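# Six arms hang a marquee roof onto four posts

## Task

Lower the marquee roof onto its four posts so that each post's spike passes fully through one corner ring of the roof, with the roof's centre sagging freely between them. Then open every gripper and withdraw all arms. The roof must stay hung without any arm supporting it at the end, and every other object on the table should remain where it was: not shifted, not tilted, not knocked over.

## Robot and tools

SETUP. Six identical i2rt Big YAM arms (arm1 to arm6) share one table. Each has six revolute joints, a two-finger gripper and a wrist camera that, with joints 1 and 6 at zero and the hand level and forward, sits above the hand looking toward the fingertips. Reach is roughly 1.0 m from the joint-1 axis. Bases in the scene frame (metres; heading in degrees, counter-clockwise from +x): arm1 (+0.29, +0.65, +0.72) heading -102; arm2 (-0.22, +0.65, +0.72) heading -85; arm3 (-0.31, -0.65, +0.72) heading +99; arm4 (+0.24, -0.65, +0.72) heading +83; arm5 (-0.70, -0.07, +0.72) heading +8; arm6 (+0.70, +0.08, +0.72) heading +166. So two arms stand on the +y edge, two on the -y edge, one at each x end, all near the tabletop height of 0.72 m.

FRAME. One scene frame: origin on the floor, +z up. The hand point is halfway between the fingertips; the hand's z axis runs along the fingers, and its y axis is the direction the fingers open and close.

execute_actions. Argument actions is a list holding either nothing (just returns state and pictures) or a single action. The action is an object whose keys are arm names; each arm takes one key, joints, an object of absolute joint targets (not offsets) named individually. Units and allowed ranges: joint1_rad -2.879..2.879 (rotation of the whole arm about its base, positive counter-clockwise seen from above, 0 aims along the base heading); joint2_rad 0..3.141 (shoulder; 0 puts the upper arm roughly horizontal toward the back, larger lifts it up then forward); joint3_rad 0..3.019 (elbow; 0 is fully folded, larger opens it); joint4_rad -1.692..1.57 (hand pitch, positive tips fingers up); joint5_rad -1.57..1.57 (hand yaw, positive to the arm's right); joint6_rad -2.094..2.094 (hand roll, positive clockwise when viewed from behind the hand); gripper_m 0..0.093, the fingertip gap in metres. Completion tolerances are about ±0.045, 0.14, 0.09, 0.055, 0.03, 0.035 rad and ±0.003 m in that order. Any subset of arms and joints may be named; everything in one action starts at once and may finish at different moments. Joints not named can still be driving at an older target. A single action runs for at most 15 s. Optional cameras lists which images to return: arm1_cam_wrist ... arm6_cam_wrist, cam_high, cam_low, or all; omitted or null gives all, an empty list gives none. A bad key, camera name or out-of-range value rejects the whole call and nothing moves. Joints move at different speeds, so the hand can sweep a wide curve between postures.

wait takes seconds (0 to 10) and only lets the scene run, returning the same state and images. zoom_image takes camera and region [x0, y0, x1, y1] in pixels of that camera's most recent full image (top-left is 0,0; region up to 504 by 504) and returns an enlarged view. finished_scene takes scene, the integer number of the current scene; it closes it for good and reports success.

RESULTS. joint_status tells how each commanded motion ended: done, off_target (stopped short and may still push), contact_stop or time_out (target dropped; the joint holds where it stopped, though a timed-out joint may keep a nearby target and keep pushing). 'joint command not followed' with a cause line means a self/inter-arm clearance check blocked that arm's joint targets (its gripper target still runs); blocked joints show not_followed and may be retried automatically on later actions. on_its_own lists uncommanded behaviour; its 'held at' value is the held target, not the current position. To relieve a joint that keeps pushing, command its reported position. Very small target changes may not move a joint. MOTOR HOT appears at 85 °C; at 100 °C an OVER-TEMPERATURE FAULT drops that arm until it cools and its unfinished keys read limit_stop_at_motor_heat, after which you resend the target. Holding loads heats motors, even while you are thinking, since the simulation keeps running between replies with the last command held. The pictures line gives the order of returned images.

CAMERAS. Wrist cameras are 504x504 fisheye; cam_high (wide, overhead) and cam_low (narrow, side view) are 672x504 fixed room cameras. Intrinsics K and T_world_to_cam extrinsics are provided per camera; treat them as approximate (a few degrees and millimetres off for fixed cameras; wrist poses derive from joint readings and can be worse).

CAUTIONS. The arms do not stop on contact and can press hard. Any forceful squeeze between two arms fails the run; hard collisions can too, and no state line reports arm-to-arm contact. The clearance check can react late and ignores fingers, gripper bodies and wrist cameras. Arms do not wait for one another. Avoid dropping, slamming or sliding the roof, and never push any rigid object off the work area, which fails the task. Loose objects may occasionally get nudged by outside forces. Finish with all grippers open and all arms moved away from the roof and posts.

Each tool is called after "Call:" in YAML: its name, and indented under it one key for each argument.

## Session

Call:
execute_actions:
  actions: []

Scene clock: 0.00 s.
Motor temperatures (°C, as the motors report them): arm1=[22 19 25 19 22 22] | arm2=[20 19 22 22 20 19] | arm3=[22 21 23 19 20 20] | arm4=[22 21 26 22 22 20] | arm5=[21 21 23 20 19 21] | arm6=[22 20 27 21 20 20]
arm1.joint_positions: joint1_rad=+0.264 joint2_rad=+0.432 joint3_rad=+0.533 joint4_rad=-1.253 joint5_rad=+0.213 joint6_rad=-0.402 gripper_m=+0.094
arm1.joint_status: not commanded
arm1.hand: x=+0.2565 y=+0.4640 z=+0.9194 quat_wxyz=(-0.026, -0.549, -0.803, +0.230) (m; scene frame)
arm2.joint_positions: joint1_rad=-0.352 joint2_rad=+0.512 joint3_rad=+0.413 joint4_rad=-0.985 joint5_rad=-0.240 joint6_rad=+0.294 gripper_m=+0.095
arm2.joint_status: not commanded
arm2.hand: x=-0.2420 y=+0.4279 z=+0.9422 quat_wxyz=(-0.246, -0.835, -0.486, +0.081) (m; scene frame)
arm3.joint_positions: joint1_rad=+0.117 joint2_rad=+0.347 joint3_rad=+0.645 joint4_rad=-1.415 joint5_rad=+0.294 joint6_rad=+0.501 gripper_m=+0.095
arm3.joint_status: not commanded
arm3.hand: x=-0.3086 y=-0.4820 z=+0.9899 quat_wxyz=(-0.213, +0.585, -0.768, -0.149) (m; scene frame)
arm4.joint_positions: joint1_rad=-0.191 joint2_rad=+0.487 joint3_rad=+0.472 joint4_rad=-1.117 joint5_rad=-0.151 joint6_rad=-0.555 gripper_m=+0.095
arm4.joint_status: not commanded
arm4.hand: x=+0.2775 y=-0.4458 z=+0.9428 quat_wxyz=(-0.175, +0.779, -0.586, -0.141) (m; scene frame)
arm5.joint_positions: joint1_rad=+0.398 joint2_rad=+0.405 joint3_rad=+0.607 joint4_rad=-1.312 joint5_rad=+0.098 joint6_rad=+0.257 gripper_m=+0.094
arm5.joint_status: not commanded
arm5.hand: x=-0.5304 y=+0.0022 z=+0.9565 quat_wxyz=(-0.230, +0.105, -0.967, -0.040) (m; scene frame)
arm6.joint_positions: joint1_rad=-0.315 joint2_rad=+0.484 joint3_rad=+0.447 joint4_rad=-1.035 joint5_rad=-0.313 joint6_rad=-0.186 gripper_m=+0.094
arm6.joint_status: not commanded
arm6.hand: x=+0.4894 y=+0.1440 z=+0.9213 quat_wxyz=(+0.054, +0.950, -0.130, -0.280) (m; scene frame)
pictures: arm1_cam_wrist, arm2_cam_wrist, arm3_cam_wrist, arm4_cam_wrist, arm5_cam_wrist, arm6_cam_wrist, cam_high, cam_low
Images, in order (width x height): arm1_cam_wrist 504x504, arm2_cam_wrist 504x504, arm3_cam_wrist 504x504, arm4_cam_wrist 504x504, arm5_cam_wrist 504x504, arm6_cam_wrist 504x504, cam_high 672x504, cam_low 672x504.

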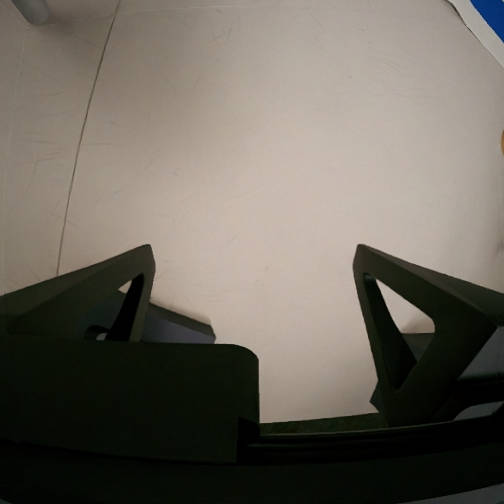

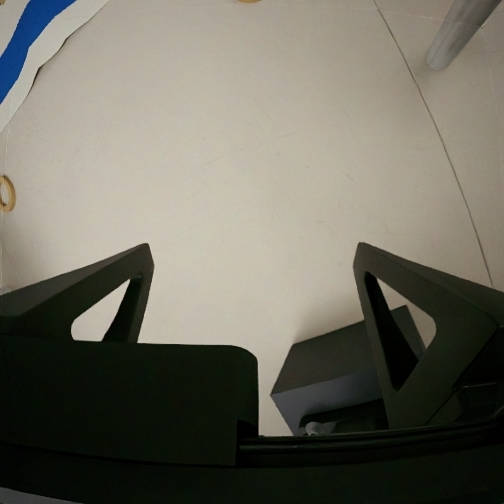

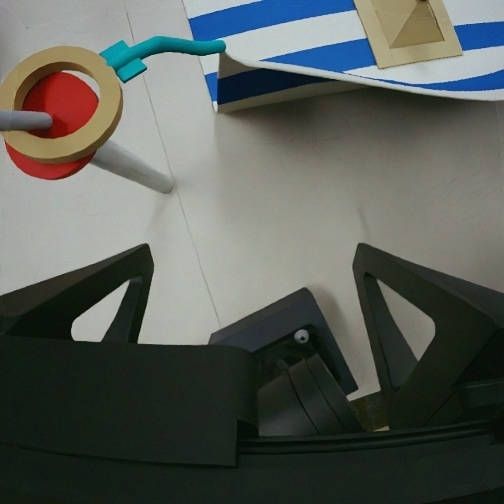

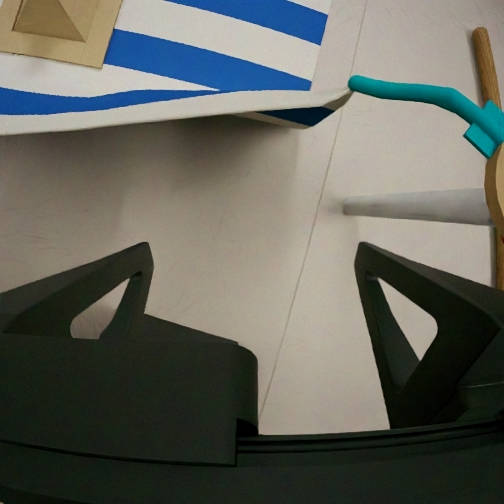

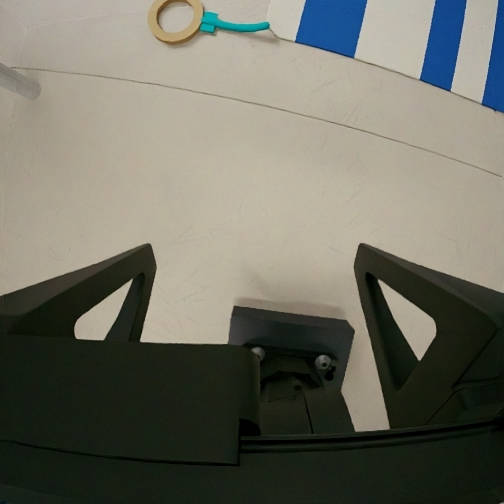

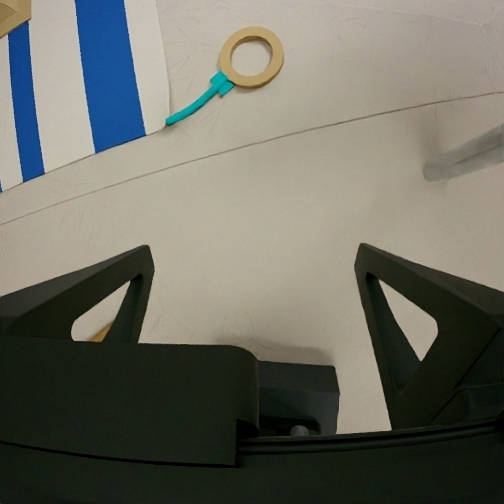

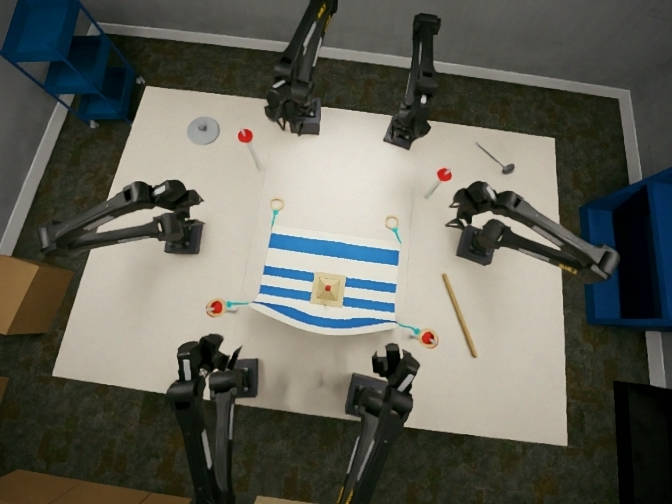

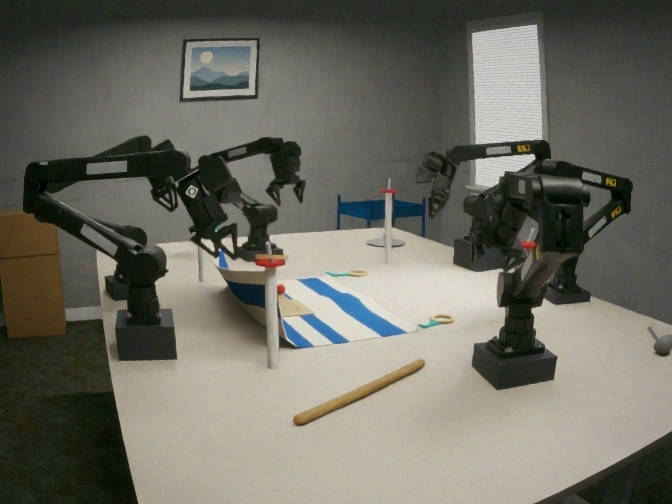

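Call:
execute_actions:
  actions:
    - {"arm5":{"joints":{"joint1_rad":0.335,"joint2_rad":1.69,"joint3_rad":1.08,"joint4_rad":-0.94,"joint5_rad":0,"joint6_rad":1.99,"gripper_m":0.05}},"arm6":{"joints":{"joint1_rad":0.164,"joint2_rad":1.59,"joint3_rad":0.975,"joint4_rad":-0.935,"joint5_rad":0,"joint6_rad":-2.07,"gripper_m":0.05}},"arm2":{"joints":{"joint1_rad":0.3,"joint2_rad":0.2}},"arm1":{"joints":{"joint1_rad":-0.1,"joint2_rad":0.2}}}
  cameras: ["arm5_cam_wrist","arm6_cam_wrist"]

Scene clock: 21.53 s.
Motor temperatures (°C, as the motors report them): arm1=[22 19 30 20 22 22] | arm2=[20 19 24 22 20 19] | arm3=[22 21 27 19 20 20] | arm4=[22 21 30 22 22 20] | arm5=[21 21 29 20 19 21] | arm6=[22 20 33 21 20 20]
arm1.joint_positions: joint1_rad=-0.095 joint2_rad=+0.197 joint3_rad=+0.533 joint4_rad=-1.253 joint5_rad=+0.213 joint6_rad=-0.402 gripper_m=+0.094
arm1.joint_status: all done
arm1.hand: x=+0.1983 y=+0.5003 z=+0.9568 quat_wxyz=(-0.032, -0.671, -0.661, +0.334) (m; scene frame)
arm2.joint_positions: joint1_rad=+0.296 joint2_rad=+0.199 joint3_rad=+0.413 joint4_rad=-0.985 joint5_rad=-0.240 joint6_rad=+0.294 gripper_m=+0.095
arm2.joint_status: all done
arm2.hand: x=-0.1073 y=+0.4655 z=+1.0034 quat_wxyz=(-0.391, -0.592, -0.702, +0.065) (m; scene frame)
arm3.joint_positions: joint1_rad=+0.117 joint2_rad=+0.347 joint3_rad=+0.645 joint4_rad=-1.415 joint5_rad=+0.294 joint6_rad=+0.501 gripper_m=+0.095
arm3.joint_status: not commanded
arm3.hand: x=-0.3086 y=-0.4820 z=+0.9899 quat_wxyz=(-0.213, +0.585, -0.768, -0.149) (m; scene frame)
arm4.joint_positions: joint1_rad=-0.191 joint2_rad=+0.487 joint3_rad=+0.472 joint4_rad=-1.117 joint5_rad=-0.151 joint6_rad=-0.555 gripper_m=+0.095
arm4.joint_status: not commanded
arm4.hand: x=+0.2775 y=-0.4458 z=+0.9428 quat_wxyz=(-0.175, +0.779, -0.586, -0.141) (m; scene frame)
arm5.joint_positions: joint1_rad=+0.338 joint2_rad=+1.668 joint3_rad=+1.076 joint4_rad=-0.937 joint5_rad=+0.004 joint6_rad=+1.980 gripper_m=+0.050
arm5.joint_status: all done
arm5.hand: x=-0.2888 y=+0.1206 z=+0.7993 quat_wxyz=(-0.009, -0.697, -0.716, -0.019) (m; scene frame)
arm6.joint_positions: joint1_rad=+0.159 joint2_rad=+1.593 joint3_rad=+0.947 joint4_rad=-0.937 joint5_rad=-0.002 joint6_rad=-2.060 gripper_m=+0.050
arm6.joint_status: all done
arm6.hand: x=+0.3008 y=+0.1059 z=+0.8083 quat_wxyz=(+0.007, +0.542, +0.840, +0.004) (m; scene frame)
pictures: arm5_cam_wrist, arm6_cam_wrist
camera_calibration (this result's frames):
arm5_cam_wrist: T_world_to_cam=[[-0.999336, -0.0270775, -0.0243863, -0.266268], [-0.0363039, 0.797604, 0.602088, -0.581199], [0.00314754, 0.602574, -0.798057, 0.693449], [0, 0, 0, 1]] pos_world=[-0.289374, 0.0385019, 0.896852]
arm6_cam_wrist: T_world_to_cam=[[-0.918068, -0.396247, -0.011826, 0.331503], [-0.329952, 0.747253, 0.57684, -0.441633], [-0.219735, 0.533481, -0.816771, 0.79407], [0, 0, 0, 1]] pos_world=[0.333109, 0.0377478, 0.907246]
Images, in order (width x height): arm5_cam_wrist 504x504, arm6_cam_wrist 504x504.

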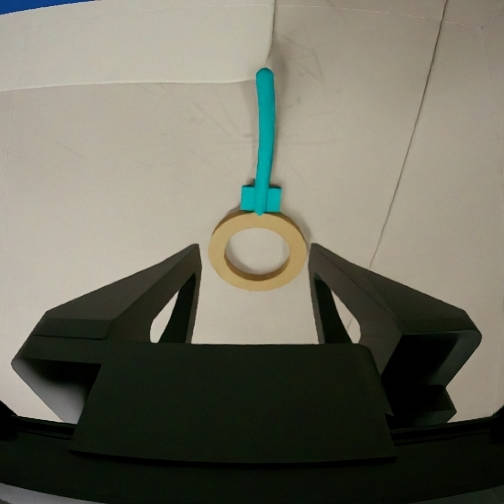

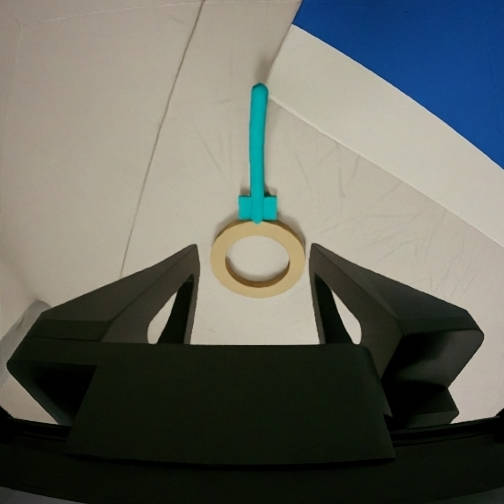

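Call:
execute_actions:
  actions:
    - {"arm5":{"joints":{"joint1_rad":0.318,"joint2_rad":1.79,"joint3_rad":0.998,"joint4_rad":-0.79}},"arm6":{"joints":{"joint2_rad":1.72,"joint3_rad":0.88,"joint4_rad":-0.735}}}
  cameras: ["arm5_cam_wrist","arm6_cam_wrist"]

Scene clock: 32.00 s.
Motor temperatures (°C, as the motors report them): arm1=[22 19 31 20 22 22] | arm2=[20 19 25 22 20 19] | arm3=[22 21 28 19 20 20] | arm4=[22 21 31 22 22 20] | arm5=[21 21 28 20 19 21] | arm6=[22 21 32 21 20 20]
arm1.joint_positions: joint1_rad=-0.095 joint2_rad=+0.197 joint3_rad=+0.533 joint4_rad=-1.253 joint5_rad=+0.213 joint6_rad=-0.402 gripper_m=+0.094
arm1.joint_status: not commanded
arm1.hand: x=+0.1983 y=+0.5003 z=+0.9568 quat_wxyz=(-0.032, -0.671, -0.661, +0.334) (m; scene frame)
arm2.joint_positions: joint1_rad=+0.296 joint2_rad=+0.199 joint3_rad=+0.413 joint4_rad=-0.985 joint5_rad=-0.240 joint6_rad=+0.294 gripper_m=+0.095
arm2.joint_status: not commanded
arm2.hand: x=-0.1073 y=+0.4655 z=+1.0034 quat_wxyz=(-0.391, -0.592, -0.702, +0.065) (m; scene frame)
arm3.joint_positions: joint1_rad=+0.117 joint2_rad=+0.347 joint3_rad=+0.645 joint4_rad=-1.415 joint5_rad=+0.294 joint6_rad=+0.501 gripper_m=+0.095
arm3.joint_status: not commanded
arm3.hand: x=-0.3086 y=-0.4820 z=+0.9899 quat_wxyz=(-0.213, +0.585, -0.768, -0.149) (m; scene frame)
arm4.joint_positions: joint1_rad=-0.191 joint2_rad=+0.487 joint3_rad=+0.472 joint4_rad=-1.117 joint5_rad=-0.151 joint6_rad=-0.555 gripper_m=+0.095
arm4.joint_status: not commanded
arm4.hand: x=+0.2775 y=-0.4458 z=+0.9428 quat_wxyz=(-0.175, +0.779, -0.586, -0.141) (m; scene frame)
arm5.joint_positions: joint1_rad=+0.322 joint2_rad=+1.771 joint3_rad=+0.998 joint4_rad=-0.798 joint5_rad=+0.003 joint6_rad=+1.981 gripper_m=+0.050
arm5.joint_status: all done
arm5.hand: x=-0.3003 y=+0.1075 z=+0.7328 quat_wxyz=(-0.002, -0.703, -0.711, +0.000) (m; scene frame)
arm6.joint_positions: joint1_rad=+0.159 joint2_rad=+1.723 joint3_rad=+0.875 joint4_rad=-0.746 joint5_rad=-0.002 joint6_rad=-2.061 gripper_m=+0.050
arm6.joint_status: all done
arm6.hand: x=+0.3074 y=+0.1058 z=+0.7389 quat_wxyz=(+0.011, +0.542, +0.840, +0.007) (m; scene frame)
pictures: arm5_cam_wrist, arm6_cam_wrist
camera_calibration (this result's frames):
arm5_cam_wrist: T_world_to_cam=[[-0.999854, -0.0104105, 0.0135701, -0.309554], [-0.000413135, 0.807884, 0.589341, -0.512176], [-0.0170984, 0.58925, -0.80777, 0.650734], [0, 0, 0, 1]] pos_world=[-0.298594, 0.027111, 0.831691]
arm6_cam_wrist: T_world_to_cam=[[-0.917309, -0.397632, -0.0208146, 0.343205], [-0.336782, 0.74692, 0.573313, -0.394584], [-0.212421, 0.532915, -0.819072, 0.738428], [0, 0, 0, 1]] pos_world=[0.338794, 0.0376726, 0.83819]
Images, in order (width x height): arm5_cam_wrist 504x504, arm6_cam_wrist 504x504.

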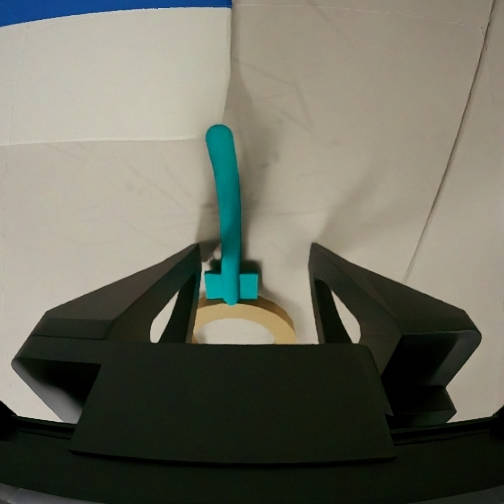

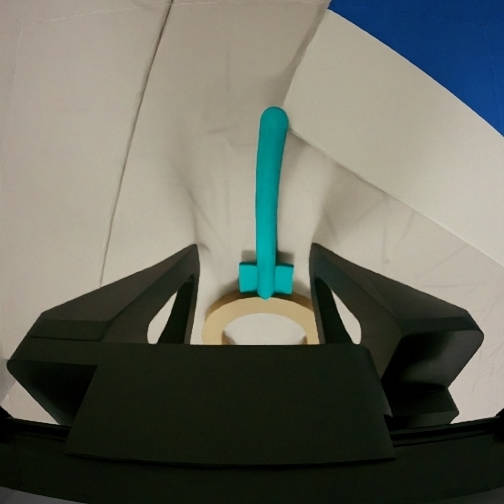

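Call:
execute_actions:
  actions:
    - {"arm5":{"joints":{"joint1_rad":0.34,"joint4_rad":-0.75}},"arm6":{"joints":{"joint2_rad":1.74,"joint1_rad":0.14}}}
  cameras: []

Call:
execute_actions:
  actions:
    - {"arm5":{"joints":{"gripper_m":0}},"arm6":{"joints":{"gripper_m":0}}}
  cameras: ["arm5_cam_wrist","arm6_cam_wrist"]

Scene clock: 39.53 s.
Motor temperatures (°C, as the motors report them): arm1=[22 19 32 20 22 22] | arm2=[20 19 25 22 20 19] | arm3=[22 21 28 19 20 20] | arm4=[22 21 32 22 22 20] | arm5=[21 21 28 20 19 21] | arm6=[22 21 31 21 20 20]
arm1.joint_positions: joint1_rad=-0.095 joint2_rad=+0.197 joint3_rad=+0.533 joint4_rad=-1.253 joint5_rad=+0.213 joint6_rad=-0.402 gripper_m=+0.094
arm1.joint_status: not commanded
arm1.hand: x=+0.1983 y=+0.5003 z=+0.9568 quat_wxyz=(-0.032, -0.671, -0.661, +0.334) (m; scene frame)
arm2.joint_positions: joint1_rad=+0.296 joint2_rad=+0.199 joint3_rad=+0.413 joint4_rad=-0.985 joint5_rad=-0.240 joint6_rad=+0.294 gripper_m=+0.095
arm2.joint_status: not commanded
arm2.hand: x=-0.1073 y=+0.4655 z=+1.0034 quat_wxyz=(-0.391, -0.592, -0.702, +0.065) (m; scene frame)
arm3.joint_positions: joint1_rad=+0.117 joint2_rad=+0.347 joint3_rad=+0.645 joint4_rad=-1.415 joint5_rad=+0.294 joint6_rad=+0.501 gripper_m=+0.095
arm3.joint_status: not commanded
arm3.hand: x=-0.3086 y=-0.4820 z=+0.9899 quat_wxyz=(-0.213, +0.585, -0.768, -0.149) (m; scene frame)
arm4.joint_positions: joint1_rad=-0.191 joint2_rad=+0.487 joint3_rad=+0.472 joint4_rad=-1.117 joint5_rad=-0.151 joint6_rad=-0.555 gripper_m=+0.095
arm4.joint_status: not commanded
arm4.hand: x=+0.2775 y=-0.4458 z=+0.9428 quat_wxyz=(-0.175, +0.779, -0.586, -0.141) (m; scene frame)
arm5.joint_positions: joint1_rad=+0.335 joint2_rad=+1.771 joint3_rad=+0.998 joint4_rad=-0.760 joint5_rad=+0.003 joint6_rad=+1.981 gripper_m=+0.050
arm5.joint_status: all done
arm5.hand: x=-0.2943 y=+0.1168 z=+0.7330 quat_wxyz=(-0.008, -0.699, -0.715, -0.018) (m; scene frame)
arm6.joint_positions: joint1_rad=+0.156 joint2_rad=+1.727 joint3_rad=+0.875 joint4_rad=-0.745 joint5_rad=-0.002 joint6_rad=-2.062 gripper_m=+0.050
arm6.joint_status: all done
arm6.hand: x=+0.3079 y=+0.1066 z=+0.7376 quat_wxyz=(+0.012, +0.543, +0.840, +0.007) (m; scene frame)
pictures: none
No camera images: the call's "cameras" was empty. Leave "cameras" out to get every camera's image.

Scene clock: 40.13 s.
Motor temperatures (°C, as the motors report them): arm1=[22 19 32 20 22 22] | arm2=[20 19 25 22 20 19] | arm3=[22 21 28 19 20 20] | arm4=[22 21 32 22 22 20] | arm5=[21 21 28 20 19 21] | arm6=[22 21 31 21 20 20]
arm1.joint_positions: joint1_rad=-0.095 joint2_rad=+0.197 joint3_rad=+0.533 joint4_rad=-1.253 joint5_rad=+0.213 joint6_rad=-0.402 gripper_m=+0.094
arm1.joint_status: not commanded
arm1.hand: x=+0.1983 y=+0.5003 z=+0.9568 quat_wxyz=(-0.032, -0.671, -0.661, +0.334) (m; scene frame)
arm2.joint_positions: joint1_rad=+0.296 joint2_rad=+0.199 joint3_rad=+0.413 joint4_rad=-0.985 joint5_rad=-0.240 joint6_rad=+0.294 gripper_m=+0.095
arm2.joint_status: not commanded
arm2.hand: x=-0.1073 y=+0.4655 z=+1.0034 quat_wxyz=(-0.391, -0.592, -0.702, +0.065) (m; scene frame)
arm3.joint_positions: joint1_rad=+0.117 joint2_rad=+0.347 joint3_rad=+0.645 joint4_rad=-1.415 joint5_rad=+0.294 joint6_rad=+0.501 gripper_m=+0.095
arm3.joint_status: not commanded
arm3.hand: x=-0.3086 y=-0.4820 z=+0.9899 quat_wxyz=(-0.213, +0.585, -0.768, -0.149) (m; scene frame)
arm4.joint_positions: joint1_rad=-0.191 joint2_rad=+0.487 joint3_rad=+0.472 joint4_rad=-1.117 joint5_rad=-0.151 joint6_rad=-0.555 gripper_m=+0.095
arm4.joint_status: not commanded
arm4.hand: x=+0.2775 y=-0.4458 z=+0.9428 quat_wxyz=(-0.175, +0.779, -0.586, -0.141) (m; scene frame)
arm5.joint_positions: joint1_rad=+0.335 joint2_rad=+1.771 joint3_rad=+0.998 joint4_rad=-0.759 joint5_rad=+0.003 joint6_rad=+1.981 gripper_m=+0.020
arm5.joint_status: gripper_m off_target (ended at +0.020, target +0.000)
arm5.hand: x=-0.2942 y=+0.1168 z=+0.7330 quat_wxyz=(-0.008, -0.699, -0.715, -0.018) (m; scene frame)
arm6.joint_positions: joint1_rad=+0.155 joint2_rad=+1.725 joint3_rad=+0.876 joint4_rad=-0.745 joint5_rad=-0.001 joint6_rad=-2.062 gripper_m=+0.010
arm6.joint_status: gripper_m off_target (ended at +0.010, target +0.000)
arm6.hand: x=+0.3073 y=+0.1073 z=+0.7384 quat_wxyz=(+0.011, +0.543, +0.840, +0.007) (m; scene frame)
pictures: arm5_cam_wrist, arm6_cam_wrist
camera_calibration (this result's frames):
arm5_cam_wrist: T_world_to_cam=[[-0.999499, -0.023303, -0.0214191, -0.2761], [-0.0315009, 0.798271, 0.601475, -0.536681], [0.00308207, 0.601848, -0.798605, 0.643279], [0, 0, 0, 1]] pos_world=[-0.29485, 0.0348267, 0.830612]
arm6_cam_wrist: T_world_to_cam=[[-0.918347, -0.395184, -0.0216638, 0.344471], [-0.335064, 0.747173, 0.57399, -0.396538], [-0.210645, 0.53438, -0.818576, 0.736136], [0, 0, 0, 1]] pos_world=[0.338541, 0.039035, 0.837655]
Images, in order (width x height): arm5_cam_wrist 504x504, arm6_cam_wrist 504x504.

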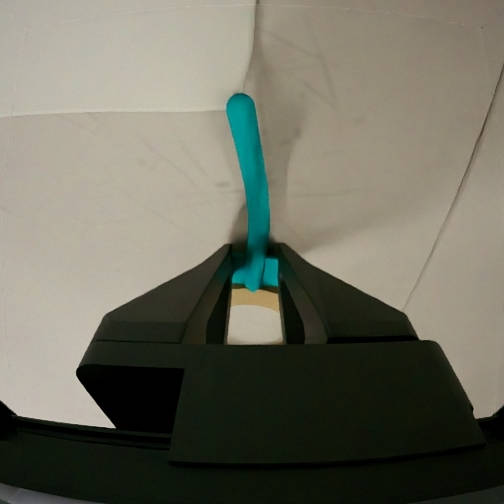

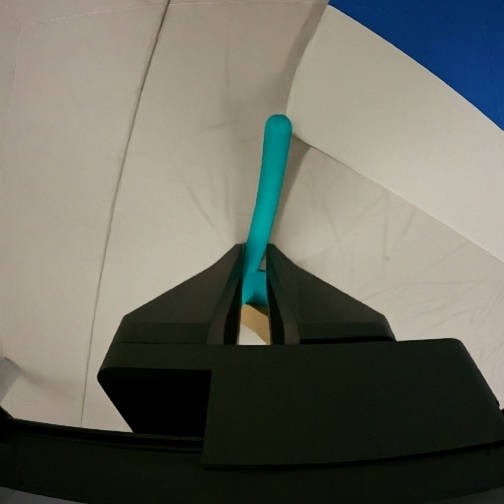

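Regrip arm6 lower.

Call:
execute_actions:
  actions:
    - {"arm6":{"joints":{"gripper_m":0.05,"joint1_rad":0.125}}}
  cameras: []

Call:
execute_actions:
  actions:
    - {"arm6":{"joints":{"joint2_rad":1.765}}}
  cameras: ["arm6_cam_wrist"]

Scene clock: 47.13 s.
Motor temperatures (°C, as the motors report them): arm1=[22 19 32 20 22 22] | arm2=[20 19 26 22 20 19] | arm3=[22 21 28 19 20 20] | arm4=[22 21 32 22 22 20] | arm5=[21 22 27 20 19 21] | arm6=[22 21 31 21 20 20]
arm1.joint_positions: joint1_rad=-0.095 joint2_rad=+0.197 joint3_rad=+0.533 joint4_rad=-1.253 joint5_rad=+0.213 joint6_rad=-0.402 gripper_m=+0.094
arm1.joint_status: not commanded
arm1.hand: x=+0.1983 y=+0.5003 z=+0.9568 quat_wxyz=(-0.032, -0.671, -0.661, +0.334) (m; scene frame)
arm2.joint_positions: joint1_rad=+0.296 joint2_rad=+0.199 joint3_rad=+0.413 joint4_rad=-0.985 joint5_rad=-0.240 joint6_rad=+0.294 gripper_m=+0.095
arm2.joint_status: not commanded
arm2.hand: x=-0.1073 y=+0.4655 z=+1.0034 quat_wxyz=(-0.391, -0.592, -0.702, +0.065) (m; scene frame)
arm3.joint_positions: joint1_rad=+0.117 joint2_rad=+0.347 joint3_rad=+0.645 joint4_rad=-1.415 joint5_rad=+0.294 joint6_rad=+0.501 gripper_m=+0.095
arm3.joint_status: not commanded
arm3.hand: x=-0.3086 y=-0.4820 z=+0.9899 quat_wxyz=(-0.213, +0.585, -0.768, -0.149) (m; scene frame)
arm4.joint_positions: joint1_rad=-0.191 joint2_rad=+0.487 joint3_rad=+0.472 joint4_rad=-1.117 joint5_rad=-0.151 joint6_rad=-0.555 gripper_m=+0.095
arm4.joint_status: not commanded
arm4.hand: x=+0.2775 y=-0.4458 z=+0.9428 quat_wxyz=(-0.175, +0.779, -0.586, -0.141) (m; scene frame)
arm5.joint_positions: joint1_rad=+0.335 joint2_rad=+1.771 joint3_rad=+0.998 joint4_rad=-0.759 joint5_rad=+0.003 joint6_rad=+1.981 gripper_m=+0.020
arm5.joint_status: not commanded
arm5.hand: x=-0.2942 y=+0.1168 z=+0.7330 quat_wxyz=(-0.008, -0.699, -0.715, -0.018) (m; scene frame)
arm6.joint_positions: joint1_rad=+0.137 joint2_rad=+1.728 joint3_rad=+0.876 joint4_rad=-0.745 joint5_rad=-0.001 joint6_rad=-2.063 gripper_m=+0.050
arm6.joint_status: all done
arm6.hand: x=+0.3083 y=+0.1143 z=+0.7373 quat_wxyz=(+0.012, +0.550, +0.835, +0.008) (m; scene frame)
pictures: none
No camera images: the call's "cameras" was empty. Leave "cameras" out to get every camera's image.

Scene clock: 47.60 s.
Motor temperatures (°C, as the motors report them): arm1=[22 19 32 20 22 22] | arm2=[20 19 26 22 20 19] | arm3=[22 21 28 19 20 20] | arm4=[22 21 32 22 22 20] | arm5=[21 22 27 20 19 21] | arm6=[22 21 30 21 20 20]
arm1.joint_positions: joint1_rad=-0.095 joint2_rad=+0.197 joint3_rad=+0.533 joint4_rad=-1.253 joint5_rad=+0.213 joint6_rad=-0.402 gripper_m=+0.094
arm1.joint_status: not commanded
arm1.hand: x=+0.1983 y=+0.5003 z=+0.9568 quat_wxyz=(-0.032, -0.671, -0.661, +0.334) (m; scene frame)
arm2.joint_positions: joint1_rad=+0.296 joint2_rad=+0.199 joint3_rad=+0.413 joint4_rad=-0.985 joint5_rad=-0.240 joint6_rad=+0.294 gripper_m=+0.095
arm2.joint_status: not commanded
arm2.hand: x=-0.1073 y=+0.4655 z=+1.0034 quat_wxyz=(-0.391, -0.592, -0.702, +0.065) (m; scene frame)
arm3.joint_positions: joint1_rad=+0.117 joint2_rad=+0.347 joint3_rad=+0.645 joint4_rad=-1.415 joint5_rad=+0.294 joint6_rad=+0.501 gripper_m=+0.095
arm3.joint_status: not commanded
arm3.hand: x=-0.3086 y=-0.4820 z=+0.9899 quat_wxyz=(-0.213, +0.585, -0.768, -0.149) (m; scene frame)
arm4.joint_positions: joint1_rad=-0.191 joint2_rad=+0.487 joint3_rad=+0.472 joint4_rad=-1.117 joint5_rad=-0.151 joint6_rad=-0.555 gripper_m=+0.095
arm4.joint_status: not commanded
arm4.hand: x=+0.2775 y=-0.4458 z=+0.9428 quat_wxyz=(-0.175, +0.779, -0.586, -0.141) (m; scene frame)
arm5.joint_positions: joint1_rad=+0.335 joint2_rad=+1.771 joint3_rad=+0.998 joint4_rad=-0.759 joint5_rad=+0.003 joint6_rad=+1.981 gripper_m=+0.020
arm5.joint_status: not commanded
arm5.hand: x=-0.2942 y=+0.1168 z=+0.7330 quat_wxyz=(-0.008, -0.699, -0.715, -0.018) (m; scene frame)
arm6.joint_positions: joint1_rad=+0.137 joint2_rad=+1.728 joint3_rad=+0.876 joint4_rad=-0.745 joint5_rad=-0.001 joint6_rad=-2.063 gripper_m=+0.050
arm6.joint_status: all done
arm6.hand: x=+0.3083 y=+0.1143 z=+0.7373 quat_wxyz=(+0.012, +0.550, +0.835, +0.008) (m; scene frame)
pictures: arm6_cam_wrist
camera_calibration (this result's frames):
arm6_cam_wrist: T_world_to_cam=[[-0.924943, -0.379357, -0.0238297, 0.349902], [-0.323653, 0.753151, 0.572724, -0.404026], [-0.19932, 0.53745, -0.819402, 0.728488], [0, 0, 0, 1]] pos_world=[0.338077, 0.0455049, 0.836658]
Images, in order (width x height): arm6_cam_wrist 504x504.

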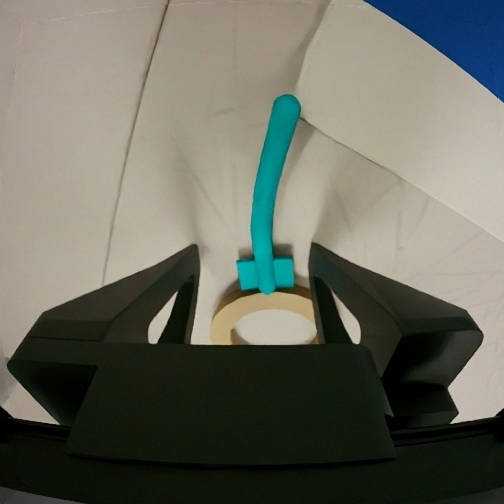

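Call:
execute_actions:
  actions:
    - {"arm6":{"joints":{"joint4_rad":-0.71,"joint2_rad":1.785,"gripper_m":0.035}}}
  cameras: ["arm6_cam_wrist"]

Call:
execute_actions:
  actions:
    - {"arm6":{"joints":{"gripper_m":0}}}
  cameras: ["arm6_cam_wrist"]

Scene clock: 54.00 s.
Motor temperatures (°C, as the motors report them): arm1=[22 20 32 20 22 22] | arm2=[20 19 26 22 20 19] | arm3=[22 21 28 19 20 20] | arm4=[22 21 32 22 22 20] | arm5=[21 22 27 20 19 21] | arm6=[22 21 30 21 20 20]
arm1.joint_positions: joint1_rad=-0.095 joint2_rad=+0.197 joint3_rad=+0.533 joint4_rad=-1.253 joint5_rad=+0.213 joint6_rad=-0.402 gripper_m=+0.094
arm1.joint_status: not commanded
arm1.hand: x=+0.1983 y=+0.5003 z=+0.9568 quat_wxyz=(-0.032, -0.671, -0.661, +0.334) (m; scene frame)
arm2.joint_positions: joint1_rad=+0.296 joint2_rad=+0.199 joint3_rad=+0.413 joint4_rad=-0.985 joint5_rad=-0.240 joint6_rad=+0.294 gripper_m=+0.095
arm2.joint_status: not commanded
arm2.hand: x=-0.1073 y=+0.4655 z=+1.0034 quat_wxyz=(-0.391, -0.592, -0.702, +0.065) (m; scene frame)
arm3.joint_positions: joint1_rad=+0.117 joint2_rad=+0.347 joint3_rad=+0.645 joint4_rad=-1.415 joint5_rad=+0.294 joint6_rad=+0.501 gripper_m=+0.095
arm3.joint_status: not commanded
arm3.hand: x=-0.3086 y=-0.4820 z=+0.9899 quat_wxyz=(-0.213, +0.585, -0.768, -0.149) (m; scene frame)
arm4.joint_positions: joint1_rad=-0.191 joint2_rad=+0.487 joint3_rad=+0.472 joint4_rad=-1.117 joint5_rad=-0.151 joint6_rad=-0.555 gripper_m=+0.095
arm4.joint_status: not commanded
arm4.hand: x=+0.2775 y=-0.4458 z=+0.9428 quat_wxyz=(-0.175, +0.779, -0.586, -0.141) (m; scene frame)
arm5.joint_positions: joint1_rad=+0.335 joint2_rad=+1.771 joint3_rad=+0.998 joint4_rad=-0.759 joint5_rad=+0.003 joint6_rad=+1.981 gripper_m=+0.020
arm5.joint_status: not commanded
arm5.hand: x=-0.2942 y=+0.1168 z=+0.7330 quat_wxyz=(-0.008, -0.699, -0.715, -0.018) (m; scene frame)
arm6.joint_positions: joint1_rad=+0.137 joint2_rad=+1.731 joint3_rad=+0.876 joint4_rad=-0.724 joint5_rad=-0.012 joint6_rad=-2.067 gripper_m=+0.035
arm6.joint_status: all done
arm6.hand: x=+0.3038 y=+0.1128 z=+0.7359 quat_wxyz=(+0.007, +0.548, +0.836, -0.001) (m; scene frame)
pictures: arm6_cam_wrist
camera_calibration (this result's frames):
arm6_cam_wrist: T_world_to_cam=[[-0.923653, -0.38321, -0.00378937, 0.330401], [-0.316571, 0.757386, 0.571095, -0.404993], [-0.215979, 0.528694, -0.820875, 0.734401], [0, 0, 0, 1]] pos_world=[0.335582, 0.0450757, 0.835393]
Images, in order (width x height): arm6_cam_wrist 504x504.

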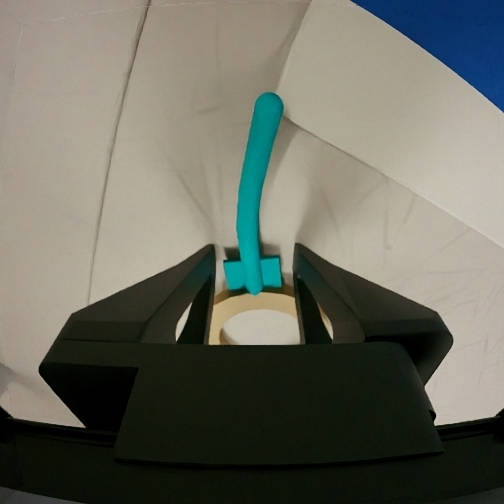

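Scene clock: 54.53 s.
Motor temperatures (°C, as the motors report them): arm1=[22 20 32 20 22 22] | arm2=[20 19 26 22 20 19] | arm3=[22 21 28 19 20 20] | arm4=[22 21 32 22 22 20] | arm5=[21 22 27 20 19 21] | arm6=[22 21 30 21 20 20]
arm1.joint_positions: joint1_rad=-0.095 joint2_rad=+0.197 joint3_rad=+0.533 joint4_rad=-1.253 joint5_rad=+0.213 joint6_rad=-0.402 gripper_m=+0.094
arm1.joint_status: not commanded
arm1.hand: x=+0.1983 y=+0.5003 z=+0.9568 quat_wxyz=(-0.032, -0.671, -0.661, +0.334) (m; scene frame)
arm2.joint_positions: joint1_rad=+0.296 joint2_rad=+0.199 joint3_rad=+0.413 joint4_rad=-0.985 joint5_rad=-0.240 joint6_rad=+0.294 gripper_m=+0.095
arm2.joint_status: not commanded
arm2.hand: x=-0.1073 y=+0.4655 z=+1.0034 quat_wxyz=(-0.391, -0.592, -0.702, +0.065) (m; scene frame)
arm3.joint_positions: joint1_rad=+0.117 joint2_rad=+0.347 joint3_rad=+0.645 joint4_rad=-1.415 joint5_rad=+0.294 joint6_rad=+0.501 gripper_m=+0.095
arm3.joint_status: not commanded
arm3.hand: x=-0.3086 y=-0.4820 z=+0.9899 quat_wxyz=(-0.213, +0.585, -0.768, -0.149) (m; scene frame)
arm4.joint_positions: joint1_rad=-0.191 joint2_rad=+0.487 joint3_rad=+0.472 joint4_rad=-1.117 joint5_rad=-0.151 joint6_rad=-0.555 gripper_m=+0.095
arm4.joint_status: not commanded
arm4.hand: x=+0.2775 y=-0.4458 z=+0.9428 quat_wxyz=(-0.175, +0.779, -0.586, -0.141) (m; scene frame)
arm5.joint_positions: joint1_rad=+0.335 joint2_rad=+1.771 joint3_rad=+0.998 joint4_rad=-0.759 joint5_rad=+0.003 joint6_rad=+1.981 gripper_m=+0.020
arm5.joint_status: not commanded
arm5.hand: x=-0.2942 y=+0.1168 z=+0.7330 quat_wxyz=(-0.008, -0.699, -0.715, -0.018) (m; scene frame)
arm6.joint_positions: joint1_rad=+0.137 joint2_rad=+1.735 joint3_rad=+0.879 joint4_rad=-0.716 joint5_rad=-0.009 joint6_rad=-2.067 gripper_m=+0.019
arm6.joint_status: gripper_m off_target (ended at +0.019, target +0.000)
arm6.hand: x=+0.3010 y=+0.1135 z=+0.7353 quat_wxyz=(+0.003, +0.548, +0.836, -0.002) (m; scene frame)
pictures: arm6_cam_wrist
camera_calibration (this result's frames):
arm6_cam_wrist: T_world_to_cam=[[-0.923498, -0.383601, 0.00123603, 0.324455], [-0.312902, 0.755151, 0.576056, -0.410568], [-0.221909, 0.531599, -0.81741, 0.731772], [0, 0, 0, 1]] pos_world=[0.333552, 0.0454924, 0.834266]
Images, in order (width x height): arm6_cam_wrist 504x504.

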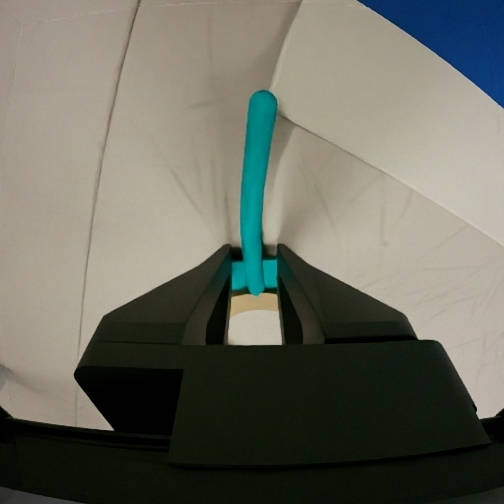

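Call:
execute_actions:
  actions:
    - {"arm5":{"joints":{"joint1_rad":0.52,"joint2_rad":1.61,"joint3_rad":1.69,"joint4_rad":-1.65,"joint6_rad":1.7}},"arm6":{"joints":{"joint1_rad":-0.05,"joint2_rad":1.215,"joint3_rad":1.31,"joint4_rad":-1.64,"joint6_rad":-1.7}}}
  cameras: ["cam_high","cam_low"]

Scene clock: 66.10 s.
Motor temperatures (°C, as the motors report them): arm1=[22 20 33 20 22 22] | arm2=[20 19 26 22 20 19] | arm3=[22 21 29 19 20 20] | arm4=[22 21 33 22 22 20] | arm5=[21 22 27 20 19 21] | arm6=[22 21 30 21 20 20]
arm1.joint_positions: joint1_rad=-0.095 joint2_rad=+0.197 joint3_rad=+0.533 joint4_rad=-1.253 joint5_rad=+0.213 joint6_rad=-0.402 gripper_m=+0.094
arm1.joint_status: not commanded
arm1.hand: x=+0.1983 y=+0.5003 z=+0.9568 quat_wxyz=(-0.032, -0.671, -0.661, +0.334) (m; scene frame)
arm2.joint_positions: joint1_rad=+0.296 joint2_rad=+0.199 joint3_rad=+0.413 joint4_rad=-0.985 joint5_rad=-0.240 joint6_rad=+0.294 gripper_m=+0.095
arm2.joint_status: not commanded
arm2.hand: x=-0.1073 y=+0.4655 z=+1.0034 quat_wxyz=(-0.391, -0.592, -0.702, +0.065) (m; scene frame)
arm3.joint_positions: joint1_rad=+0.117 joint2_rad=+0.347 joint3_rad=+0.645 joint4_rad=-1.415 joint5_rad=+0.294 joint6_rad=+0.501 gripper_m=+0.095
arm3.joint_status: not commanded
arm3.hand: x=-0.3086 y=-0.4820 z=+0.9899 quat_wxyz=(-0.213, +0.585, -0.768, -0.149) (m; scene frame)
arm4.joint_positions: joint1_rad=-0.191 joint2_rad=+0.487 joint3_rad=+0.472 joint4_rad=-1.117 joint5_rad=-0.151 joint6_rad=-0.555 gripper_m=+0.095
arm4.joint_status: not commanded
arm4.hand: x=+0.2775 y=-0.4458 z=+0.9428 quat_wxyz=(-0.175, +0.779, -0.586, -0.141) (m; scene frame)
arm5.joint_positions: joint1_rad=+0.521 joint2_rad=+1.599 joint3_rad=+1.648 joint4_rad=-1.641 joint5_rad=+0.003 joint6_rad=+1.710 gripper_m=+0.020
arm5.joint_status: all done
arm5.hand: x=-0.3115 y=+0.2059 z=+1.0375 quat_wxyz=(+0.003, -0.518, -0.855, +0.010) (m; scene frame)
arm6.joint_positions: joint1_rad=-0.060 joint2_rad=+1.222 joint3_rad=+1.299 joint4_rad=-1.628 joint5_rad=+0.000 joint6_rad=-1.709 gripper_m=+0.019
arm6.joint_status: all done
arm6.hand: x=+0.3710 y=+0.1754 z=+1.0703 quat_wxyz=(-0.009, +0.757, +0.654, -0.003) (m; scene frame)
pictures: cam_high, cam_low
Images, in order (width x height): cam_high 672x504, cam_low 672x504.

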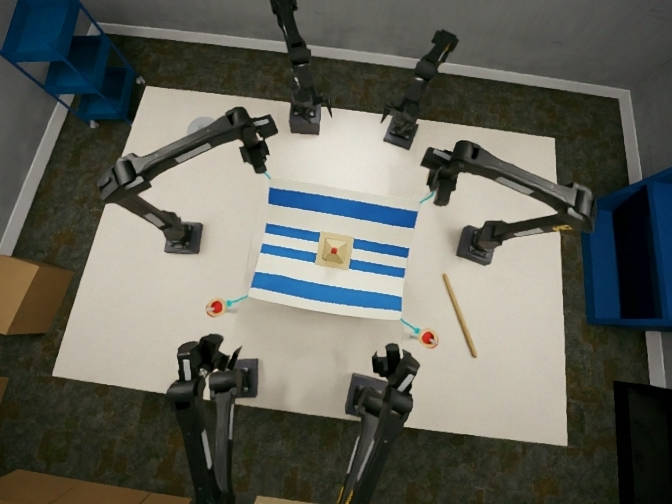

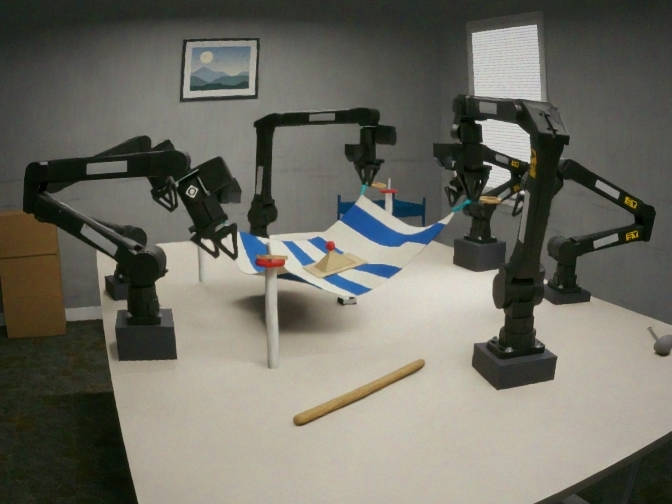

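Raise arm5 a little more, then swing.

Call:
execute_actions:
  actions:
    - {"arm5":{"joints":{"joint3_rad":1.75,"joint1_rad":0.6}},"arm6":{"joints":{"joint1_rad":-0.43,"joint6_rad":-1.61}}}
  cameras: []

Call:
execute_actions:
  actions:
    - {"arm5":{"joints":{"joint1_rad":0.76}}}
  cameras: ["arm5_cam_wrist","arm6_cam_wrist","cam_low","cam_high"]

Scene clock: 74.20 s.
Motor temperatures (°C, as the motors report them): arm1=[22 20 33 20 22 22] | arm2=[20 19 26 22 20 19] | arm3=[22 21 29 19 20 20] | arm4=[22 21 33 22 22 20] | arm5=[21 22 30 20 19 21] | arm6=[22 21 31 21 20 20]
arm1.joint_positions: joint1_rad=-0.095 joint2_rad=+0.197 joint3_rad=+0.533 joint4_rad=-1.253 joint5_rad=+0.213 joint6_rad=-0.402 gripper_m=+0.094
arm1.joint_status: not commanded
arm1.hand: x=+0.1983 y=+0.5003 z=+0.9568 quat_wxyz=(-0.032, -0.671, -0.661, +0.334) (m; scene frame)
arm2.joint_positions: joint1_rad=+0.296 joint2_rad=+0.199 joint3_rad=+0.413 joint4_rad=-0.985 joint5_rad=-0.240 joint6_rad=+0.294 gripper_m=+0.095
arm2.joint_status: not commanded
arm2.hand: x=-0.1073 y=+0.4655 z=+1.0034 quat_wxyz=(-0.391, -0.592, -0.702, +0.065) (m; scene frame)
arm3.joint_positions: joint1_rad=+0.117 joint2_rad=+0.347 joint3_rad=+0.645 joint4_rad=-1.415 joint5_rad=+0.294 joint6_rad=+0.501 gripper_m=+0.095
arm3.joint_status: not commanded
arm3.hand: x=-0.3086 y=-0.4820 z=+0.9899 quat_wxyz=(-0.213, +0.585, -0.768, -0.149) (m; scene frame)
arm4.joint_positions: joint1_rad=-0.191 joint2_rad=+0.487 joint3_rad=+0.472 joint4_rad=-1.117 joint5_rad=-0.151 joint6_rad=-0.555 gripper_m=+0.095
arm4.joint_status: not commanded
arm4.hand: x=+0.2775 y=-0.4458 z=+0.9428 quat_wxyz=(-0.175, +0.779, -0.586, -0.141) (m; scene frame)
arm5.joint_positions: joint1_rad=+0.605 joint2_rad=+1.599 joint3_rad=+1.712 joint4_rad=-1.642 joint5_rad=+0.003 joint6_rad=+1.709 gripper_m=+0.020
arm5.joint_status: all done
arm5.hand: x=-0.3259 y=+0.2461 z=+1.0619 quat_wxyz=(-0.009, -0.482, -0.876, -0.019) (m; scene frame)
arm6.joint_positions: joint1_rad=-0.419 joint2_rad=+1.222 joint3_rad=+1.299 joint4_rad=-1.628 joint5_rad=-0.009 joint6_rad=-1.619 gripper_m=+0.019
arm6.joint_status: all done
arm6.hand: x=+0.4246 y=+0.2831 z=+1.0708 quat_wxyz=(-0.008, +0.883, +0.469, -0.006) (m; scene frame)
pictures: none
No camera images: the call's "cameras" was empty. Leave "cameras" out to get every camera's image.

Scene clock: 75.30 s.
Motor temperatures (°C, as the motors report them): arm1=[22 20 33 20 22 22] | arm2=[20 19 26 22 20 19] | arm3=[22 21 29 19 20 20] | arm4=[22 21 33 22 22 20] | arm5=[21 22 30 20 19 21] | arm6=[22 21 31 21 20 20]
arm1.joint_positions: joint1_rad=-0.095 joint2_rad=+0.197 joint3_rad=+0.533 joint4_rad=-1.253 joint5_rad=+0.213 joint6_rad=-0.402 gripper_m=+0.094
arm1.joint_status: not commanded
arm1.hand: x=+0.1983 y=+0.5003 z=+0.9568 quat_wxyz=(-0.032, -0.671, -0.661, +0.334) (m; scene frame)
arm2.joint_positions: joint1_rad=+0.296 joint2_rad=+0.199 joint3_rad=+0.413 joint4_rad=-0.985 joint5_rad=-0.240 joint6_rad=+0.294 gripper_m=+0.095
arm2.joint_status: not commanded
arm2.hand: x=-0.1073 y=+0.4655 z=+1.0034 quat_wxyz=(-0.391, -0.592, -0.702, +0.065) (m; scene frame)
arm3.joint_positions: joint1_rad=+0.117 joint2_rad=+0.347 joint3_rad=+0.645 joint4_rad=-1.415 joint5_rad=+0.294 joint6_rad=+0.501 gripper_m=+0.095
arm3.joint_status: not commanded
arm3.hand: x=-0.3086 y=-0.4820 z=+0.9899 quat_wxyz=(-0.213, +0.585, -0.768, -0.149) (m; scene frame)
arm4.joint_positions: joint1_rad=-0.191 joint2_rad=+0.487 joint3_rad=+0.472 joint4_rad=-1.117 joint5_rad=-0.151 joint6_rad=-0.555 gripper_m=+0.095
arm4.joint_status: not commanded
arm4.hand: x=+0.2775 y=-0.4458 z=+0.9428 quat_wxyz=(-0.175, +0.779, -0.586, -0.141) (m; scene frame)
arm5.joint_positions: joint1_rad=+0.743 joint2_rad=+1.599 joint3_rad=+1.712 joint4_rad=-1.642 joint5_rad=+0.010 joint6_rad=+1.708 gripper_m=+0.020
arm5.joint_status: all done
arm5.hand: x=-0.3720 y=+0.2937 z=+1.0619 quat_wxyz=(-0.011, -0.420, -0.907, -0.019) (m; scene frame)
arm6.joint_positions: joint1_rad=-0.419 joint2_rad=+1.222 joint3_rad=+1.299 joint4_rad=-1.628 joint5_rad=-0.010 joint6_rad=-1.618 gripper_m=+0.019
arm6.joint_status: not commanded
arm6.hand: x=+0.4245 y=+0.2829 z=+1.0708 quat_wxyz=(-0.008, +0.883, +0.469, -0.007) (m; scene frame)
pictures: arm5_cam_wrist, arm6_cam_wrist, cam_high, cam_low
camera_calibration (this result's frames):
arm5_cam_wrist: T_world_to_cam=[[-0.761864, -0.647149, -0.0275803, -0.0645209], [-0.536165, 0.606171, 0.587438, -0.994624], [-0.363442, 0.462335, -0.808799, 0.715147], [0, 0, 0, 1]] pos_world=[-0.322524, 0.23052, 1.16091]
arm6_cam_wrist: T_world_to_cam=[[-0.81843, 0.574173, 0.0223064, 0.164929], [0.479391, 0.660895, 0.57741, -1.00423], [0.316791, 0.483263, -0.81615, 0.727021], [0, 0, 0, 1]] pos_world=[0.386088, 0.217651, 1.16953]
Images, in order (width x height): arm5_cam_wrist 504x504, arm6_cam_wrist 504x504, cam_high 672x504, cam_low 672x504.

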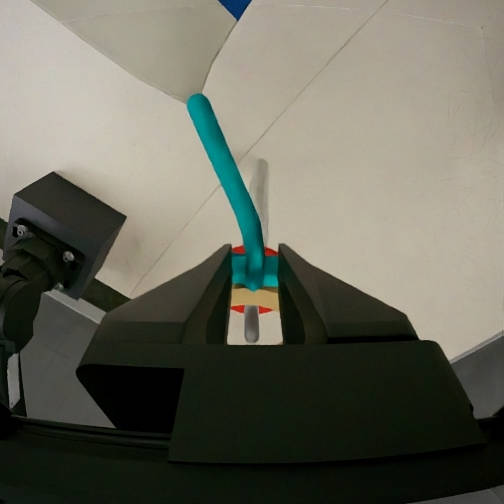

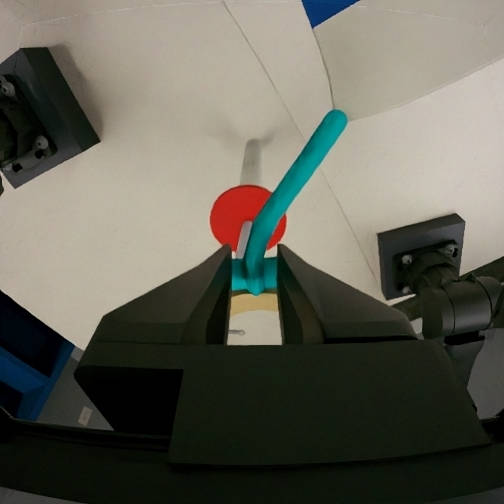

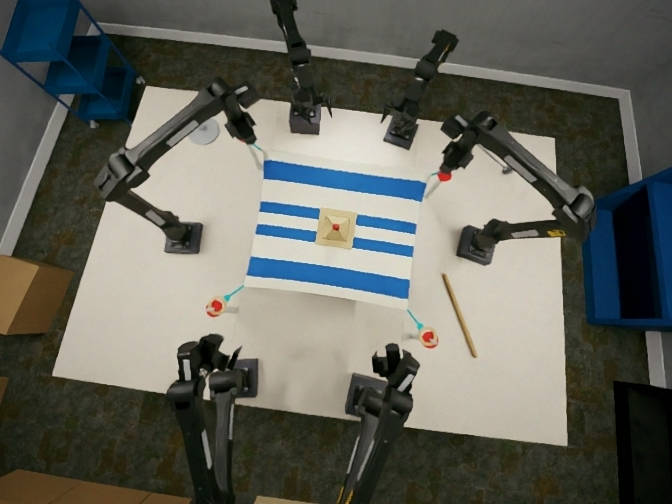

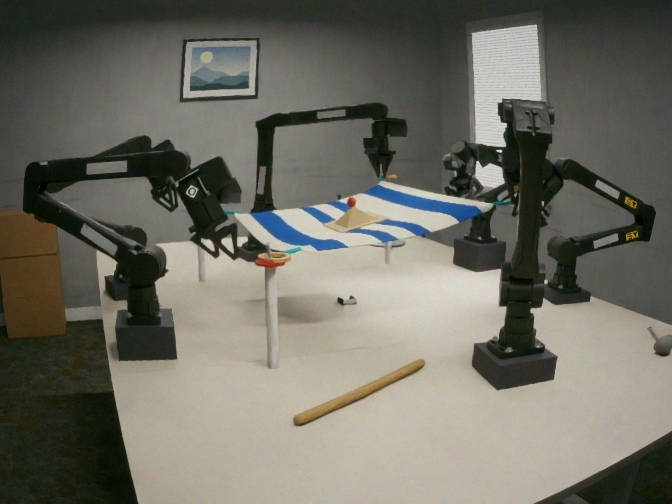

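Call:
execute_actions:
  actions:
    - {"arm5":{"joints":{"joint3_rad":1.64,"joint4_rad":-1.57,"joint1_rad":0.78}},"arm6":{"joints":{"joint1_rad":-0.385,"joint3_rad":1.19,"joint4_rad":-1.53}}}
  cameras: ["arm5_cam_wrist","arm6_cam_wrist","cam_low"]

Call:
zoom_image:
  camera: "cam_low"
  region: [340, 140, 580, 270]

Scene clock: 90.67 s.
Motor temperatures (°C, as the motors report them): arm1=[22 20 33 20 22 22] | arm2=[20 19 27 22 20 19] | arm3=[22 21 29 19 20 20] | arm4=[22 21 33 22 22 20] | arm5=[21 22 33 20 19 21] | arm6=[22 21 32 21 20 20]
arm1.joint_positions: joint1_rad=-0.095 joint2_rad=+0.197 joint3_rad=+0.533 joint4_rad=-1.253 joint5_rad=+0.213 joint6_rad=-0.402 gripper_m=+0.094
arm1.joint_status: not commanded
arm1.hand: x=+0.1983 y=+0.5003 z=+0.9568 quat_wxyz=(-0.032, -0.671, -0.661, +0.334) (m; scene frame)
arm2.joint_positions: joint1_rad=+0.296 joint2_rad=+0.199 joint3_rad=+0.413 joint4_rad=-0.985 joint5_rad=-0.240 joint6_rad=+0.294 gripper_m=+0.095
arm2.joint_status: not commanded
arm2.hand: x=-0.1073 y=+0.4655 z=+1.0034 quat_wxyz=(-0.391, -0.592, -0.702, +0.065) (m; scene frame)
arm3.joint_positions: joint1_rad=+0.117 joint2_rad=+0.347 joint3_rad=+0.645 joint4_rad=-1.415 joint5_rad=+0.294 joint6_rad=+0.501 gripper_m=+0.095
arm3.joint_status: not commanded
arm3.hand: x=-0.3086 y=-0.4820 z=+0.9899 quat_wxyz=(-0.213, +0.585, -0.768, -0.149) (m; scene frame)
arm4.joint_positions: joint1_rad=-0.191 joint2_rad=+0.487 joint3_rad=+0.472 joint4_rad=-1.117 joint5_rad=-0.151 joint6_rad=-0.555 gripper_m=+0.095
arm4.joint_status: not commanded
arm4.hand: x=+0.2775 y=-0.4458 z=+0.9428 quat_wxyz=(-0.175, +0.779, -0.586, -0.141) (m; scene frame)
arm5.joint_positions: joint1_rad=+0.759 joint2_rad=+1.599 joint3_rad=+1.640 joint4_rad=-1.574 joint5_rad=+0.011 joint6_rad=+1.708 gripper_m=+0.020
arm5.joint_status: all done
arm5.hand: x=-0.3768 y=+0.3000 z=+1.0347 quat_wxyz=(-0.011, -0.413, -0.911, -0.018) (m; scene frame)
arm6.joint_positions: joint1_rad=-0.387 joint2_rad=+1.222 joint3_rad=+1.185 joint4_rad=-1.531 joint5_rad=-0.010 joint6_rad=-1.617 gripper_m=+0.019
arm6.joint_status: all done
arm6.hand: x=+0.4211 y=+0.2723 z=+1.0272 quat_wxyz=(+0.000, +0.876, +0.482, -0.003) (m; scene frame)
pictures: arm5_cam_wrist, arm6_cam_wrist, cam_low
camera_calibration (this result's frames):
arm5_cam_wrist: T_world_to_cam=[[-0.75145, -0.659315, -0.0250406, -0.0599491], [-0.545108, 0.599006, 0.586557, -0.985321], [-0.371726, 0.454418, -0.809521, 0.688529], [0, 0, 0, 1]] pos_world=[-0.326211, 0.237809, 1.13382]
arm6_cam_wrist: T_world_to_cam=[[-0.836143, 0.548488, 0.00502088, 0.201372], [0.450362, 0.681272, 0.577099, -0.963399], [0.313111, 0.484798, -0.816659, 0.69928], [0, 0, 0, 1]] pos_world=[0.383302, 0.206877, 1.12604]
Images, in order (width x height): arm5_cam_wrist 504x504, arm6_cam_wrist 504x504, cam_low 672x504.

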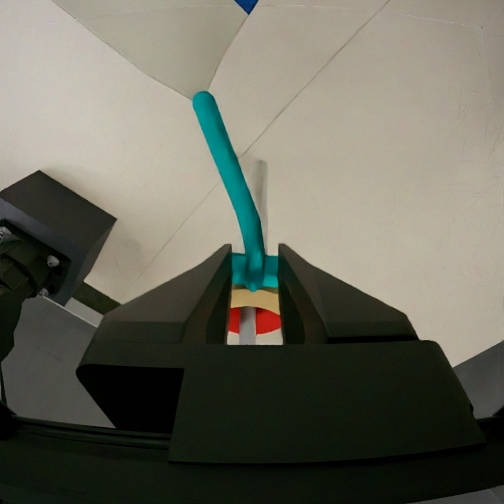

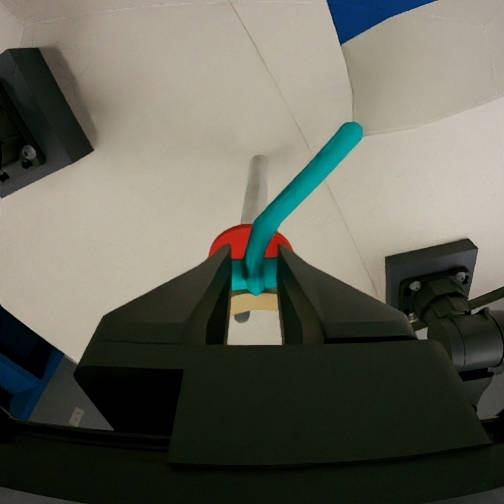

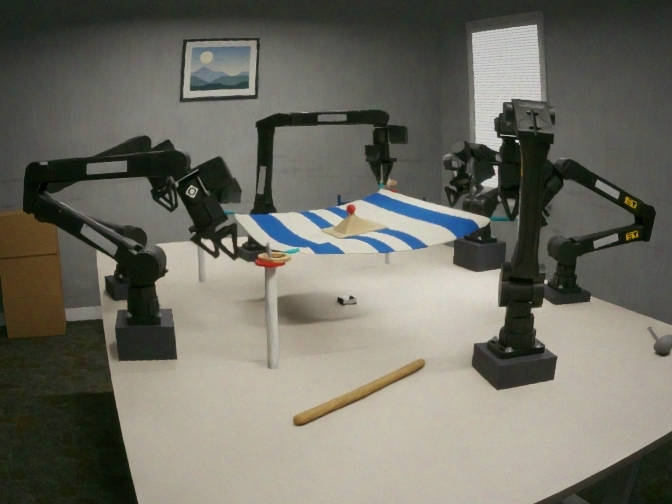

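Region (340, 140, 580, 270) of cam_low's 672x504 image, scaled by 2.100, with more detail than that image has; it fills the top 273 rows of this view, and the rest is white.

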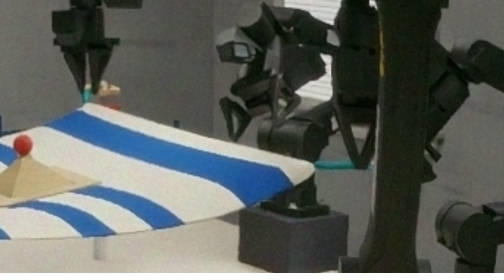

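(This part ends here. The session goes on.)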